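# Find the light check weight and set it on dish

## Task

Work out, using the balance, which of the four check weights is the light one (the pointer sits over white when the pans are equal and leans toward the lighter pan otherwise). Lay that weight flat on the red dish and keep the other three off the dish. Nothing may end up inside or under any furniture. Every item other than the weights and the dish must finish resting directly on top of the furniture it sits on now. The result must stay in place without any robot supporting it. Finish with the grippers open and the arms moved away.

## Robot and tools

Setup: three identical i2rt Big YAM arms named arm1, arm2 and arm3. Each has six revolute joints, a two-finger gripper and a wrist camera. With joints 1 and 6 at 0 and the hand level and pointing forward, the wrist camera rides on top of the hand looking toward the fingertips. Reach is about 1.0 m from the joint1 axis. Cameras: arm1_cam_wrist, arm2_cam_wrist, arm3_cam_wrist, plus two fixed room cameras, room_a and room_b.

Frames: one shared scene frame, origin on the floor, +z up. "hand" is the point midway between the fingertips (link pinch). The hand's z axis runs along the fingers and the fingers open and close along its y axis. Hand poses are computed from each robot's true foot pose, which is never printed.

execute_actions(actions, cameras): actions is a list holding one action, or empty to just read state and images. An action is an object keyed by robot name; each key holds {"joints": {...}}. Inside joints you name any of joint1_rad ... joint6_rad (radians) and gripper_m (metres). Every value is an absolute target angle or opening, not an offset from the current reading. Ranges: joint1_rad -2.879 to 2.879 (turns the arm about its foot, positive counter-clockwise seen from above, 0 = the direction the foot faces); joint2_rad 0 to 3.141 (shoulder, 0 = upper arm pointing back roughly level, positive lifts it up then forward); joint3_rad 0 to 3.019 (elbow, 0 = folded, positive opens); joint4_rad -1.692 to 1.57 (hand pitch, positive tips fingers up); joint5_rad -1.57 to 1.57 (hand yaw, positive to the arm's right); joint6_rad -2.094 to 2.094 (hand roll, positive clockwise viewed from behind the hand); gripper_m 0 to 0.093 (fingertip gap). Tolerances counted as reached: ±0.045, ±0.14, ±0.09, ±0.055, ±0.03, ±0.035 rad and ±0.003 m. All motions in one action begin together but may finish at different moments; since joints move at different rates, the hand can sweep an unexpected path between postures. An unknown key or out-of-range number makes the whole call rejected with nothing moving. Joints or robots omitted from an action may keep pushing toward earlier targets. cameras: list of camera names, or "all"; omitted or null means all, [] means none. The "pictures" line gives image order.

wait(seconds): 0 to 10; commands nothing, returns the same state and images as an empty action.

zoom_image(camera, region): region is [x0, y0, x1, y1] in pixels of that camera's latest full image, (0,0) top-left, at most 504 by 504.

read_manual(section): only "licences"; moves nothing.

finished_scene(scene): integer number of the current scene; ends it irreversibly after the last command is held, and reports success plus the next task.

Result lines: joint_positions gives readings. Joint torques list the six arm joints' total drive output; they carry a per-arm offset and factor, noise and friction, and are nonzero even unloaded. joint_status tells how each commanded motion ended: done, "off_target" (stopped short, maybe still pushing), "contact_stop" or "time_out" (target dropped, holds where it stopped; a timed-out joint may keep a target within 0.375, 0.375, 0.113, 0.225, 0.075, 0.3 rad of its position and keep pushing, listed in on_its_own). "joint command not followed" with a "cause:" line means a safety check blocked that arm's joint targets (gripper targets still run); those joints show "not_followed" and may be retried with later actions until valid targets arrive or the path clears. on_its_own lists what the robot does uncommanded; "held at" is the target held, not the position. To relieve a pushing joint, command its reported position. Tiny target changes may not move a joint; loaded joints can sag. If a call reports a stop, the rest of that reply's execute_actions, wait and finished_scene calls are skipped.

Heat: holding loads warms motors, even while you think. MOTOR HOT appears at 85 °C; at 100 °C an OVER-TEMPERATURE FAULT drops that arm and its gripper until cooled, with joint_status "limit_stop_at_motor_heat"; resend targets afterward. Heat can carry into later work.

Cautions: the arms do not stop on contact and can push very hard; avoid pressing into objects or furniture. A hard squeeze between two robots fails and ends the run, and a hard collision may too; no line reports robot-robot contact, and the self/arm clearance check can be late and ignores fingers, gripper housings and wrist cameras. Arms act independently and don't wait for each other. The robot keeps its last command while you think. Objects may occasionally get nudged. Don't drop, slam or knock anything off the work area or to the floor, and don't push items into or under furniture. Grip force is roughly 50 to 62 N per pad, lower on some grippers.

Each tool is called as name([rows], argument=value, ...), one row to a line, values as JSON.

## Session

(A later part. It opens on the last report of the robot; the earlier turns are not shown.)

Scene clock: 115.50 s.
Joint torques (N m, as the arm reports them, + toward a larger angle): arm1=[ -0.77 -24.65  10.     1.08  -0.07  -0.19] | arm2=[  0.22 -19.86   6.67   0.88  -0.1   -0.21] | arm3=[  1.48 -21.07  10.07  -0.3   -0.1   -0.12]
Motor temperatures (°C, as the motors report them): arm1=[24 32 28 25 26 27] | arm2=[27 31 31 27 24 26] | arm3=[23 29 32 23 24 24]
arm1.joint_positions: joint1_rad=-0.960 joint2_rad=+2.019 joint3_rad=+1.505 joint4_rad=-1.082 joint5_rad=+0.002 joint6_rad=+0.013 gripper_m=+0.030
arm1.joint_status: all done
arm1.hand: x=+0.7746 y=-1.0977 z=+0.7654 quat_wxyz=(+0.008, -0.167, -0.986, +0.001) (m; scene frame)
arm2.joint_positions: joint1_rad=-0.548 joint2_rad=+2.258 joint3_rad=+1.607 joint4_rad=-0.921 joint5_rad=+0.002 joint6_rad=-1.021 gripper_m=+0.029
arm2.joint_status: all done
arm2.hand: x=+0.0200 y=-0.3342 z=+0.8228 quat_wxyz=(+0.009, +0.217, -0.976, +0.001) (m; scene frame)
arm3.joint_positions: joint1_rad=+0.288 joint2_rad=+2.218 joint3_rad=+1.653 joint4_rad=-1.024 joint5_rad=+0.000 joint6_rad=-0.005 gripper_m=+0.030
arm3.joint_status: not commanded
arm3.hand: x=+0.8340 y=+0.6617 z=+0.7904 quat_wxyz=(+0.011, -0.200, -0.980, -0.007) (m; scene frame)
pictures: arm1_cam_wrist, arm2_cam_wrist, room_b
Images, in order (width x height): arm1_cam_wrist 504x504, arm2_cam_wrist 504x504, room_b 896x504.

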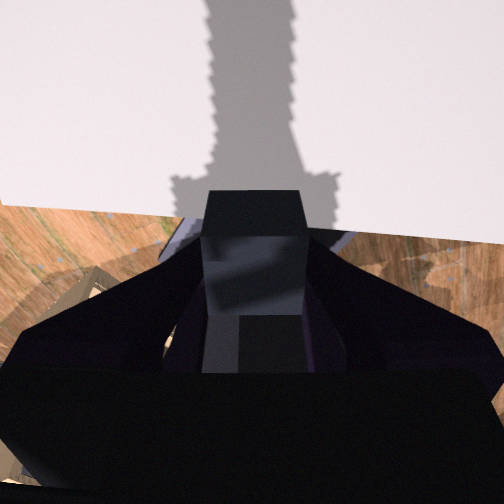

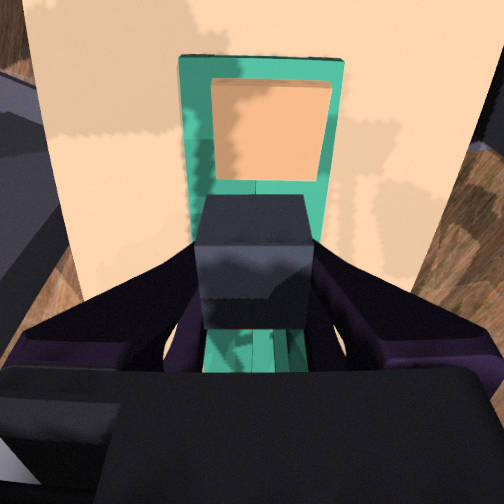

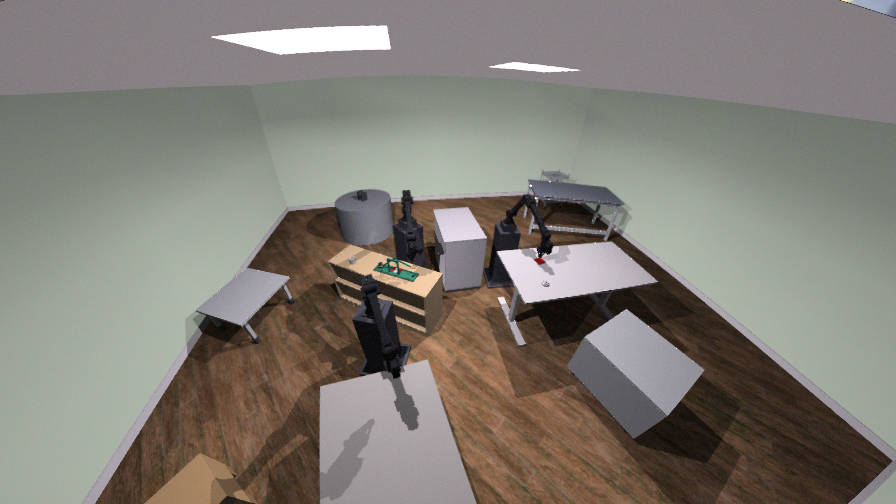

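execute_actions([
  {"arm1":{"joints":{"joint2_rad":2.27,"joint3_rad":1.475,"joint4_rad":-0.733}},"arm2":{"joints":{"joint1_rad":-0.57,"joint2_rad":2.35,"joint3_rad":1.655,"joint4_rad":-0.826,"joint6_rad":-0.98}}},
], cameras=["arm1_cam_wrist","arm2_cam_wrist","room_b"])

Scene clock: 127.40 s.
Joint torques (N m, as the arm reports them, + toward a larger angle): arm1=[ -0.76 -26.3    7.76   1.07  -0.07  -0.19] | arm2=[ -0.09 -19.22   9.19   0.95  -0.03   0.03] | arm3=[  0.9  -20.41  10.19  -0.32  -0.1   -0.16]
Motor temperatures (°C, as the motors report them): arm1=[24 32 28 25 26 27] | arm2=[27 31 31 27 24 26] | arm3=[23 30 33 23 24 24]
arm1.joint_positions: joint1_rad=-0.960 joint2_rad=+2.297 joint3_rad=+1.449 joint4_rad=-0.740 joint5_rad=+0.002 joint6_rad=+0.013 gripper_m=+0.030
arm1.joint_status: all done
arm1.hand: x=+0.7746 y=-1.0981 z=+0.5926 quat_wxyz=(+0.005, -0.167, -0.986, +0.001) (m; scene frame)
arm2.joint_positions: joint1_rad=-0.560 joint2_rad=+2.366 joint3_rad=+1.614 joint4_rad=-0.835 joint5_rad=+0.002 joint6_rad=-0.995 gripper_m=+0.029
arm2.joint_status: all done
arm2.hand: x=+0.0123 y=-0.3392 z=+0.7604 quat_wxyz=(+0.014, +0.199, -0.980, -0.004) (m; scene frame)
arm3.joint_positions: joint1_rad=+0.288 joint2_rad=+2.218 joint3_rad=+1.653 joint4_rad=-1.024 joint5_rad=+0.000 joint6_rad=-0.005 gripper_m=+0.030
arm3.joint_status: not commanded
arm3.hand: x=+0.8340 y=+0.6617 z=+0.7904 quat_wxyz=(+0.011, -0.200, -0.980, -0.007) (m; scene frame)
pictures: arm1_cam_wrist, arm2_cam_wrist, room_b
Images, in order (width x height): arm1_cam_wrist 504x504, arm2_cam_wrist 504x504, room_b 896x504.

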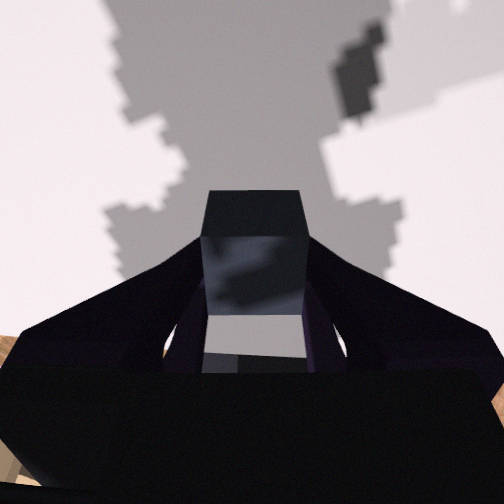

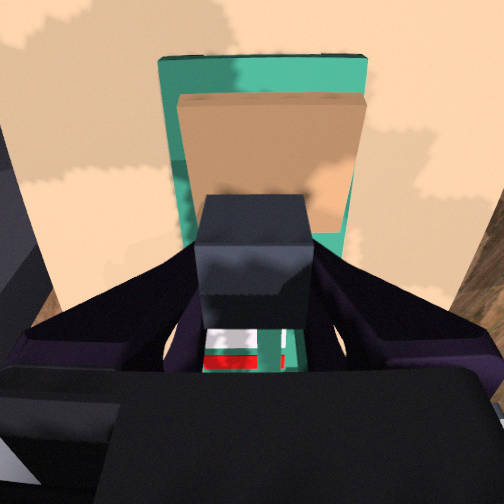

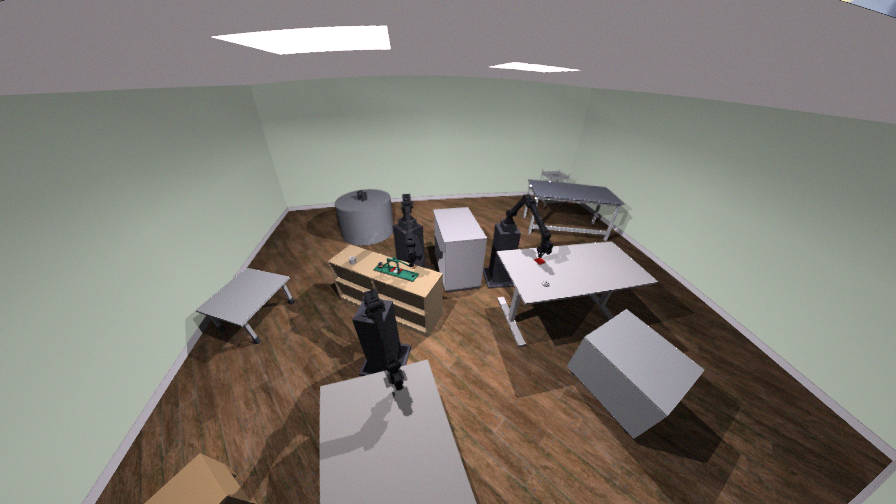

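execute_actions([
  {"arm1":{"joints":{"joint2_rad":2.37,"joint3_rad":1.512,"joint4_rad":-0.656}},"arm2":{"joints":{"joint1_rad":-0.545,"joint2_rad":2.42,"joint3_rad":1.685,"joint4_rad":-0.778}}},
], cameras=["arm1_cam_wrist","arm2_cam_wrist","room_b"])

zoom_image(camera="room_b", region=[365, 340, 435, 410])

Scene clock: 135.90 s.
Joint torques (N m, as the arm reports them, + toward a larger angle): arm1=[ -0.77 -25.71   7.41   1.09  -0.07  -0.19] | arm2=[  1.45 -17.9    9.72   1.14  -0.06  -0.01] | arm3=[  1.03 -20.91  10.16  -0.39  -0.11  -0.22]
Motor temperatures (°C, as the motors report them): arm1=[24 33 28 25 26 27] | arm2=[27 31 31 27 24 26] | arm3=[23 30 33 23 24 24]
arm1.joint_positions: joint1_rad=-0.960 joint2_rad=+2.384 joint3_rad=+1.487 joint4_rad=-0.661 joint5_rad=+0.002 joint6_rad=+0.013 gripper_m=+0.030
arm1.joint_status: all done
arm1.hand: x=+0.7873 y=-1.1024 z=+0.5537 quat_wxyz=(-0.011, -0.167, -0.986, +0.004) (m; scene frame)
arm2.joint_positions: joint1_rad=-0.560 joint2_rad=+2.406 joint3_rad=+1.636 joint4_rad=-0.787 joint5_rad=+0.002 joint6_rad=-0.995 gripper_m=+0.029
arm2.joint_status: all done
arm2.hand: x=+0.0214 y=-0.3453 z=+0.7426 quat_wxyz=(+0.003, +0.198, -0.980, +0.006) (m; scene frame)
arm3.joint_positions: joint1_rad=+0.288 joint2_rad=+2.218 joint3_rad=+1.653 joint4_rad=-1.024 joint5_rad=+0.000 joint6_rad=-0.005 gripper_m=+0.030
arm3.joint_status: not commanded
arm3.hand: x=+0.8340 y=+0.6617 z=+0.7904 quat_wxyz=(+0.011, -0.200, -0.980, -0.007) (m; scene frame)
pictures: arm1_cam_wrist, arm2_cam_wrist, room_b
Images, in order (width x height): arm1_cam_wrist 504x504, arm2_cam_wrist 504x504, room_b 896x504.

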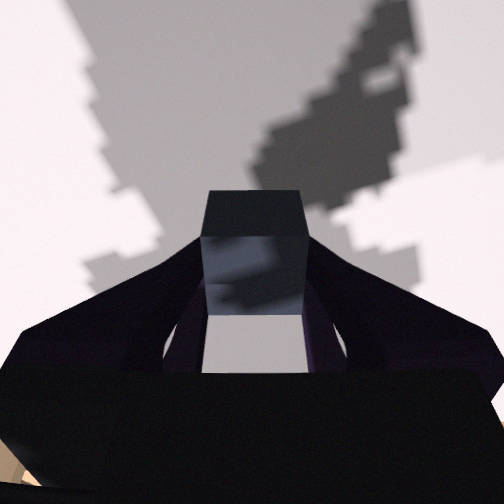

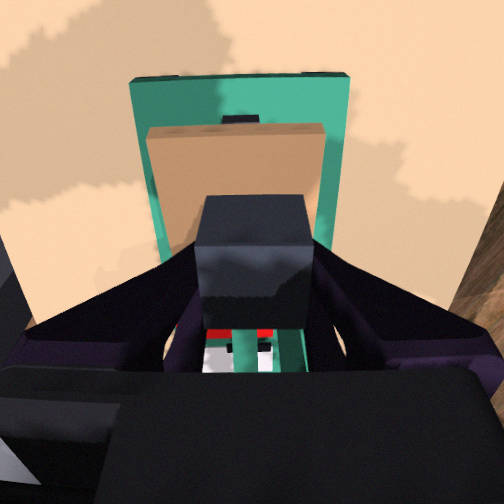

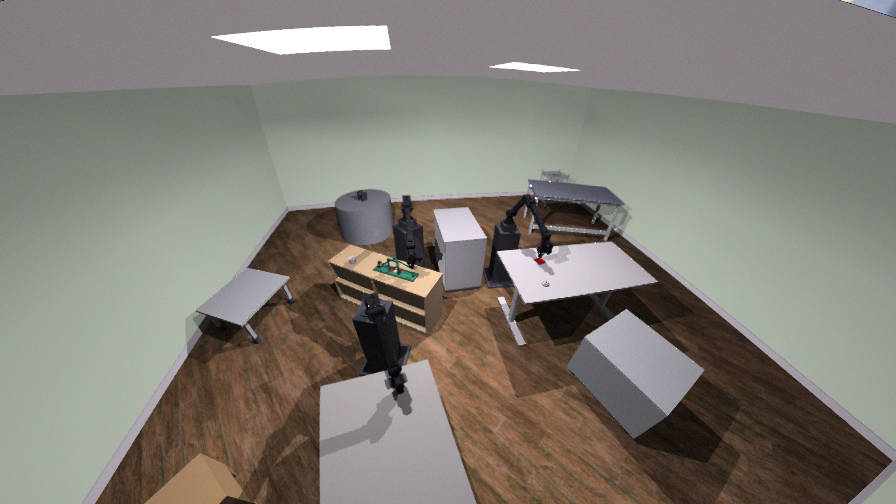

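Region (365, 340, 435, 410) of room_b's 896x504 image, scaled by 7.200, with more detail than that image has.

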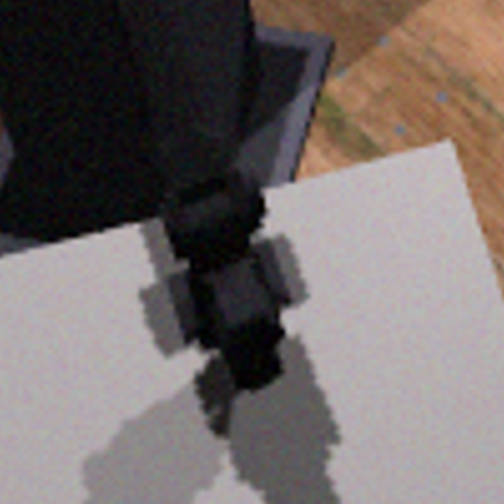

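execute_actions([
  {"arm1":{"joints":{"joint2_rad":2.408}},"arm2":{"joints":{"joint1_rad":-0.54,"joint2_rad":2.462,"joint4_rad":-0.733}}},
], cameras=["arm1_cam_wrist","arm2_cam_wrist"])

Scene clock: 140.17 s.
Joint torques (N m, as the arm reports them, + toward a larger angle): arm1=[ -0.79 -24.76   7.22   1.02  -0.07  -0.19] | arm2=[  1.75 -17.58   9.52   1.1   -0.05   0.01] | arm3=[  1.28 -20.66  10.06  -0.24  -0.11  -0.15]
Motor temperatures (°C, as the motors report them): arm1=[24 33 28 25 26 27] | arm2=[27 31 31 27 24 26] | arm3=[23 30 34 23 24 24]
arm1.joint_positions: joint1_rad=-0.960 joint2_rad=+2.412 joint3_rad=+1.487 joint4_rad=-0.661 joint5_rad=+0.002 joint6_rad=+0.013 gripper_m=+0.030
arm1.joint_status: all done
arm1.hand: x=+0.7783 y=-1.0995 z=+0.5379 quat_wxyz=(+0.003, -0.167, -0.986, +0.002) (m; scene frame)
arm2.joint_positions: joint1_rad=-0.558 joint2_rad=+2.449 joint3_rad=+1.636 joint4_rad=-0.743 joint5_rad=+0.002 joint6_rad=-0.994 gripper_m=+0.029
arm2.joint_status: all done
arm2.hand: x=+0.0191 y=-0.3427 z=+0.7166 quat_wxyz=(+0.003, +0.199, -0.980, +0.007) (m; scene frame)
arm3.joint_positions: joint1_rad=+0.288 joint2_rad=+2.218 joint3_rad=+1.653 joint4_rad=-1.024 joint5_rad=+0.000 joint6_rad=-0.005 gripper_m=+0.030
arm3.joint_status: not commanded
arm3.hand: x=+0.8340 y=+0.6617 z=+0.7904 quat_wxyz=(+0.011, -0.200, -0.980, -0.007) (m; scene frame)
pictures: arm1_cam_wrist, arm2_cam_wrist
Images, in order (width x height): arm1_cam_wrist 504x504, arm2_cam_wrist 504x504.

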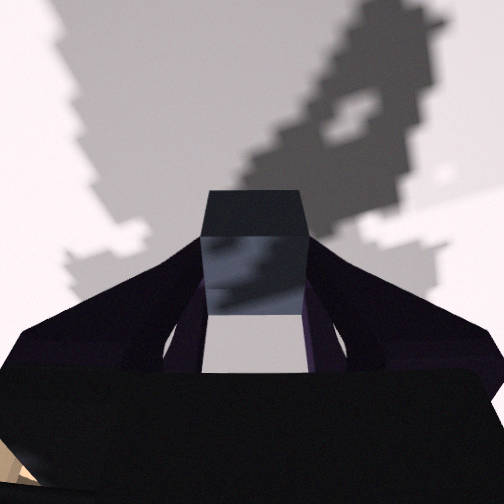

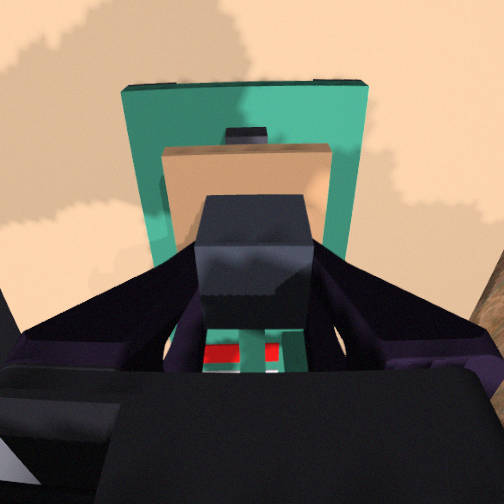

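execute_actions([
  {"arm1":{"joints":{"joint2_rad":2.432}},"arm2":{"joints":{"gripper_m":0.075}}},
], cameras=["arm1_cam_wrist","arm2_cam_wrist"])

Scene clock: 143.87 s.
Joint torques (N m, as the arm reports them, + toward a larger angle): arm1=[ -0.79 -22.69   7.14   0.99  -0.07  -0.19] | arm2=[  1.5  -17.36   9.43   0.92  -0.07   0.  ] | arm3=[  1.14 -20.7   10.16  -0.22  -0.1   -0.15]
Motor temperatures (°C, as the motors report them): arm1=[24 33 28 25 26 27] | arm2=[27 31 31 27 24 26] | arm3=[23 31 34 23 24 24]
arm1.joint_positions: joint1_rad=-0.960 joint2_rad=+2.415 joint3_rad=+1.488 joint4_rad=-0.660 joint5_rad=+0.002 joint6_rad=+0.013 gripper_m=+0.030
arm1.joint_status: all done
arm1.hand: x=+0.7779 y=-1.0993 z=+0.5363 quat_wxyz=(+0.004, -0.167, -0.986, +0.001) (m; scene frame)
arm2.joint_positions: joint1_rad=-0.552 joint2_rad=+2.449 joint3_rad=+1.636 joint4_rad=-0.743 joint5_rad=+0.002 joint6_rad=-0.994 gripper_m=+0.075
arm2.joint_status: all done
arm2.hand: x=+0.0211 y=-0.3398 z=+0.7165 quat_wxyz=(+0.003, +0.202, -0.979, +0.007) (m; scene frame)
arm3.joint_positions: joint1_rad=+0.288 joint2_rad=+2.218 joint3_rad=+1.653 joint4_rad=-1.024 joint5_rad=+0.000 joint6_rad=-0.005 gripper_m=+0.030
arm3.joint_status: not commanded
arm3.hand: x=+0.8340 y=+0.6617 z=+0.7904 quat_wxyz=(+0.011, -0.200, -0.980, -0.007) (m; scene frame)
pictures: arm1_cam_wrist, arm2_cam_wrist
Images, in order (width x height): arm1_cam_wrist 504x504, arm2_cam_wrist 504x504.

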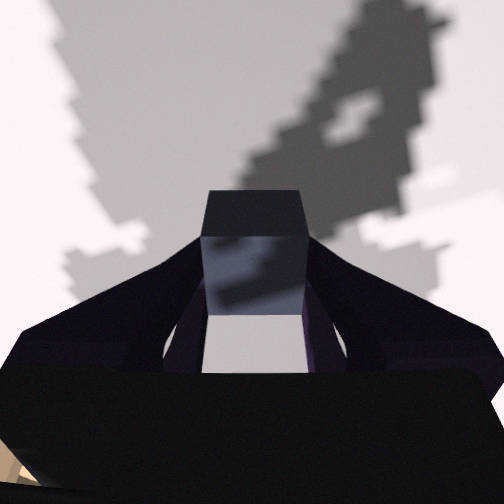

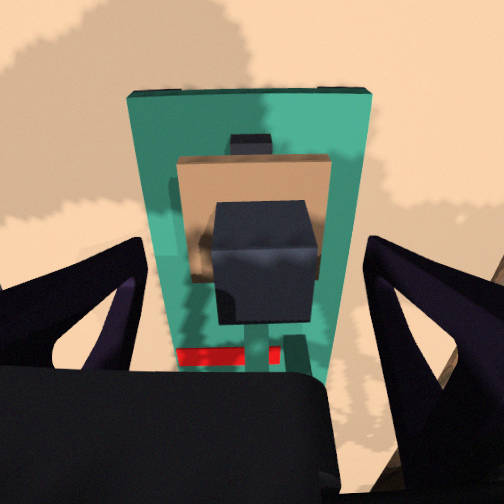

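execute_actions([
  {"arm1":{"joints":{"joint2_rad":2.41,"gripper_m":0.07}},"arm2":{"joints":{"joint2_rad":2.3,"joint4_rad":-0.9}},"arm3":{"joints":{"joint1_rad":0.305,"joint2_rad":2.275,"joint3_rad":1.70,"joint4_rad":-0.93}}},
], cameras=["arm1_cam_wrist","arm2_cam_wrist","arm3_cam_wrist"])

Scene clock: 149.23 s.
Joint torques (N m, as the arm reports them, + toward a larger angle): arm1=[ -0.78 -24.87   7.18   1.    -0.07  -0.19] | arm2=[  1.48 -16.9    9.12   0.23  -0.07   0.03] | arm3=[  2.38 -20.01   9.78   0.95  -0.05  -0.14]
Motor temperatures (°C, as the motors report them): arm1=[24 33 27 25 26 27] | arm2=[27 31 32 27 24 26] | arm3=[23 31 34 23 24 24]
arm1.joint_positions: joint1_rad=-0.960 joint2_rad=+2.415 joint3_rad=+1.488 joint4_rad=-0.660 joint5_rad=+0.002 joint6_rad=+0.013 gripper_m=+0.070
arm1.joint_status: all done
arm1.hand: x=+0.7779 y=-1.0993 z=+0.5363 quat_wxyz=(+0.004, -0.167, -0.986, +0.001) (m; scene frame)
arm2.joint_positions: joint1_rad=-0.552 joint2_rad=+2.279 joint3_rad=+1.659 joint4_rad=-0.891 joint5_rad=+0.002 joint6_rad=-0.994 gripper_m=+0.075
arm2.joint_status: all done
arm2.hand: x=+0.0415 y=-0.3519 z=+0.8266 quat_wxyz=(-0.013, +0.202, -0.979, +0.023) (m; scene frame)
arm3.joint_positions: joint1_rad=+0.292 joint2_rad=+2.280 joint3_rad=+1.665 joint4_rad=-0.946 joint5_rad=+0.000 joint6_rad=-0.005 gripper_m=+0.030
arm3.joint_status: all done
arm3.hand: x=+0.8458 y=+0.6591 z=+0.7563 quat_wxyz=(-0.003, -0.199, -0.980, -0.005) (m; scene frame)
pictures: arm1_cam_wrist, arm2_cam_wrist, arm3_cam_wrist
Images, in order (width x height): arm1_cam_wrist 504x504, arm2_cam_wrist 504x504, arm3_cam_wrist 504x504.

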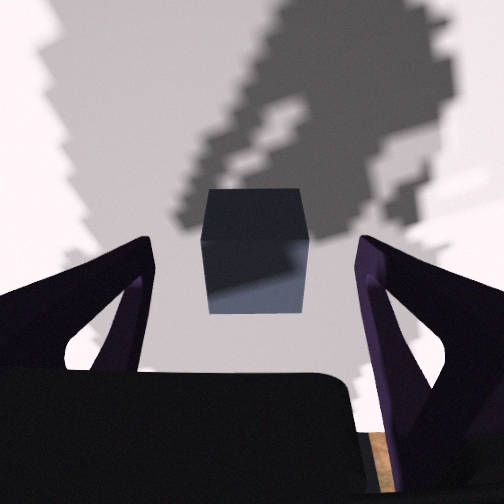

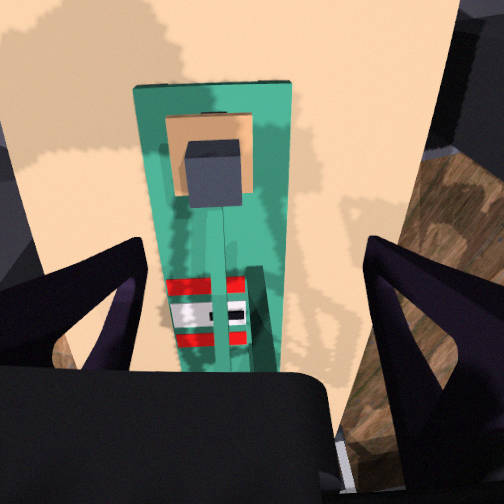

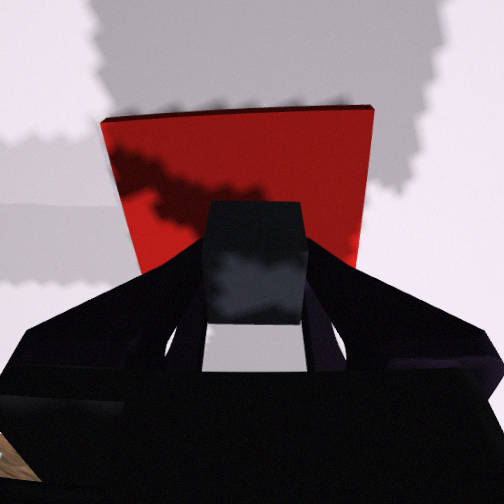

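Pointer on white, so arm3's weight is the light one.

execute_actions([
  {"arm1":{"joints":{"joint2_rad":2.2,"joint4_rad":-0.87}},"arm2":{"joints":{"joint2_rad":2.05,"joint4_rad":-1.1}},"arm3":{"joints":{"joint2_rad":2.308}}},
], cameras=["arm3_cam_wrist"])

Scene clock: 153.40 s.
Joint torques (N m, as the arm reports them, + toward a larger angle): arm1=[ -0.73 -23.37   7.71   0.6   -0.07  -0.19] | arm2=[  0.8  -15.85   9.85   0.15  -0.05   0.04] | arm3=[  2.43 -18.57   9.43   0.81  -0.11  -0.18]
Motor temperatures (°C, as the motors report them): arm1=[24 33 27 25 26 27] | arm2=[27 31 32 27 24 26] | arm3=[23 31 34 23 24 24]
arm1.joint_positions: joint1_rad=-0.960 joint2_rad=+2.191 joint3_rad=+1.499 joint4_rad=-0.863 joint5_rad=+0.002 joint6_rad=+0.013 gripper_m=+0.070
arm1.joint_status: all done
arm1.hand: x=+0.7957 y=-1.1050 z=+0.6663 quat_wxyz=(-0.012, -0.167, -0.986, +0.004) (m; scene frame)
arm2.joint_positions: joint1_rad=-0.552 joint2_rad=+2.040 joint3_rad=+1.662 joint4_rad=-1.091 joint5_rad=+0.002 joint6_rad=-0.994 gripper_m=+0.075
arm2.joint_status: all done
arm2.hand: x=+0.0336 y=-0.3446 z=+0.9720 quat_wxyz=(-0.028, +0.202, -0.978, +0.038) (m; scene frame)
arm3.joint_positions: joint1_rad=+0.292 joint2_rad=+2.296 joint3_rad=+1.668 joint4_rad=-0.944 joint5_rad=+0.001 joint6_rad=-0.005 gripper_m=+0.030
arm3.joint_status: all done
arm3.hand: x=+0.8445 y=+0.6602 z=+0.7477 quat_wxyz=(+0.002, -0.198, -0.980, -0.005) (m; scene frame)
pictures: arm3_cam_wrist
Images, in order (width x height): arm3_cam_wrist 504x504.

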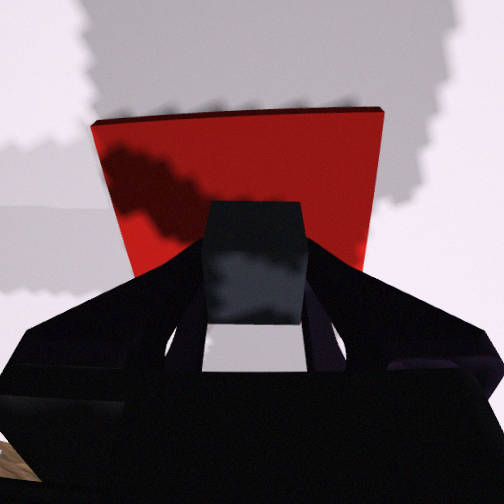

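execute_actions([
  {"arm3":{"joints":{"joint2_rad":2.293,"gripper_m":0.075}}},
], cameras=[])

execute_actions([
  {"arm1":{"joints":{"joint2_rad":1.7}},"arm2":{"joints":{"joint2_rad":1.6}},"arm3":{"joints":{"joint2_rad":1.75,"joint4_rad":-1.3}}},
])

Scene clock: 156.80 s.
Joint torques (N m, as the arm reports them, + toward a larger angle): arm1=[ -0.75 -23.02   7.8    0.57  -0.07  -0.19] | arm2=[  1.98 -16.46   9.85   0.27  -0.02  -0.02] | arm3=[  1.65 -20.52   9.57   0.83  -0.11  -0.17]
Motor temperatures (°C, as the motors report them): arm1=[24 33 27 25 26 27] | arm2=[27 31 32 27 24 26] | arm3=[23 31 34 23 24 24]
arm1.joint_positions: joint1_rad=-0.960 joint2_rad=+2.191 joint3_rad=+1.499 joint4_rad=-0.863 joint5_rad=+0.002 joint6_rad=+0.013 gripper_m=+0.070
arm1.joint_status: not commanded
arm1.hand: x=+0.7957 y=-1.1050 z=+0.6663 quat_wxyz=(-0.012, -0.167, -0.986, +0.004) (m; scene frame)
arm2.joint_positions: joint1_rad=-0.552 joint2_rad=+2.040 joint3_rad=+1.662 joint4_rad=-1.091 joint5_rad=+0.002 joint6_rad=-0.994 gripper_m=+0.075
arm2.joint_status: not commanded
arm2.hand: x=+0.0336 y=-0.3446 z=+0.9720 quat_wxyz=(-0.028, +0.202, -0.978, +0.038) (m; scene frame)
arm3.joint_positions: joint1_rad=+0.292 joint2_rad=+2.296 joint3_rad=+1.668 joint4_rad=-0.944 joint5_rad=+0.000 joint6_rad=-0.005 gripper_m=+0.075
arm3.joint_status: all done
arm3.hand: x=+0.8445 y=+0.6603 z=+0.7477 quat_wxyz=(+0.002, -0.198, -0.980, -0.006) (m; scene frame)
pictures: none
No camera images: the call's "cameras" was empty. Leave "cameras" out to get every camera's image.

Scene clock: 158.43 s.
Joint torques (N m, as the arm reports them, + toward a larger angle): arm1=[ -0.76 -20.58  10.48   1.48  -0.07  -0.19] | arm2=[  0.78 -13.17  10.74   1.34  -0.02   0.06] | arm3=[  2.05 -15.84   9.61   0.16  -0.13  -0.17]
Motor temperatures (°C, as the motors report them): arm1=[24 33 28 25 26 27] | arm2=[27 31 32 27 24 26] | arm3=[23 31 34 23 24 24]
arm1.joint_positions: joint1_rad=-0.960 joint2_rad=+1.704 joint3_rad=+1.499 joint4_rad=-0.866 joint5_rad=+0.002 joint6_rad=+0.013 gripper_m=+0.070
arm1.joint_status: all done
arm1.hand: x=+0.8277 y=-1.1150 z=+0.9604 quat_wxyz=(-0.248, -0.162, -0.954, +0.041) (m; scene frame)
arm2.joint_positions: joint1_rad=-0.552 joint2_rad=+1.604 joint3_rad=+1.668 joint4_rad=-1.093 joint5_rad=+0.002 joint6_rad=-0.994 gripper_m=+0.075
arm2.joint_status: all done
arm2.hand: x=+0.0179 y=-0.3306 z=+1.2407 quat_wxyz=(-0.181, +0.196, -0.945, +0.192) (m; scene frame)
arm3.joint_positions: joint1_rad=+0.292 joint2_rad=+1.756 joint3_rad=+1.690 joint4_rad=-1.284 joint5_rad=+0.000 joint6_rad=-0.005 gripper_m=+0.075
arm3.joint_status: all done
arm3.hand: x=+0.8087 y=+0.6719 z=+1.0748 quat_wxyz=(-0.106, -0.197, -0.974, +0.017) (m; scene frame)
pictures: arm1_cam_wrist, arm2_cam_wrist, arm3_cam_wrist, room_a, room_b
Images, in order (width x height): arm1_cam_wrist 504x504, arm2_cam_wrist 504x504, arm3_cam_wrist 504x504, room_a 896x504, room_b 896x504.

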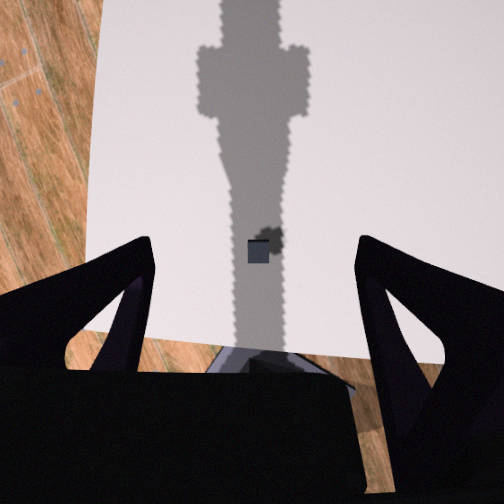

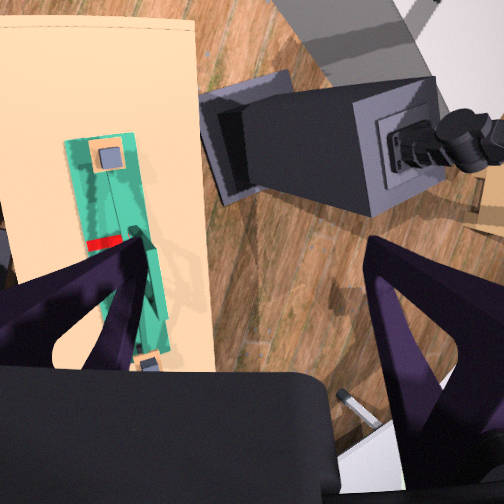

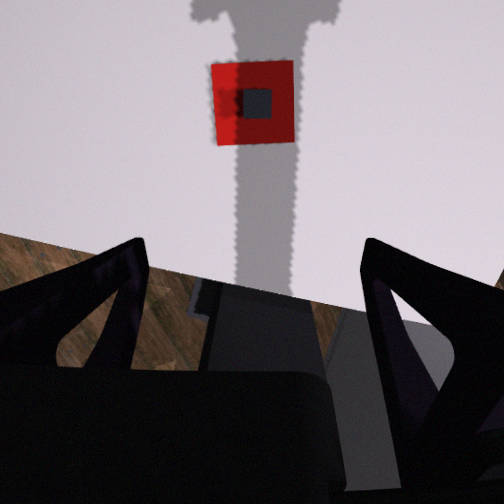

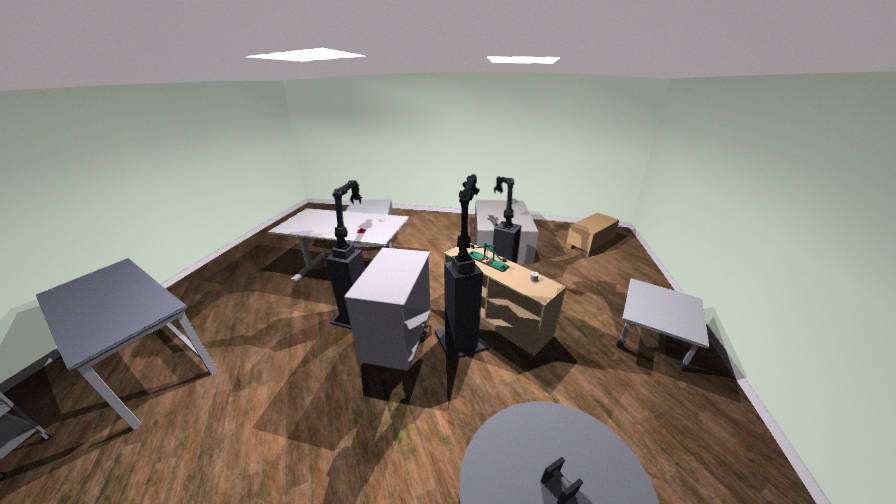

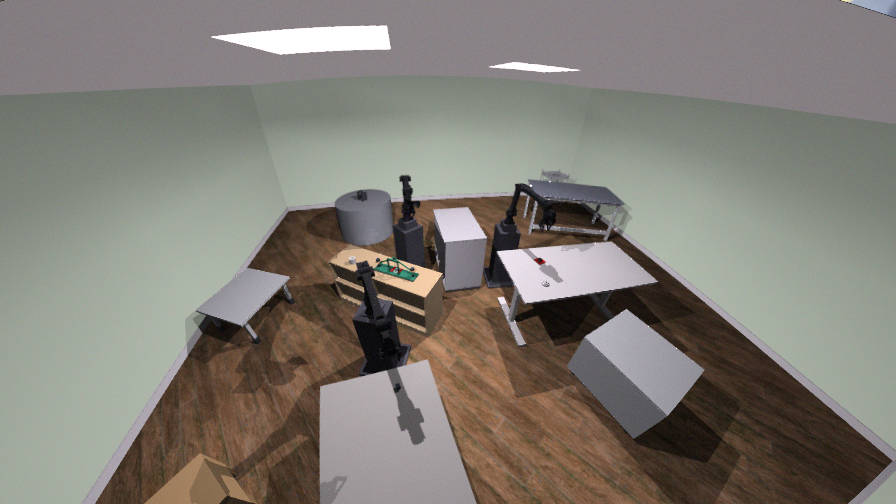

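finished_scene(scene=1)

The scene is finished: the task was done.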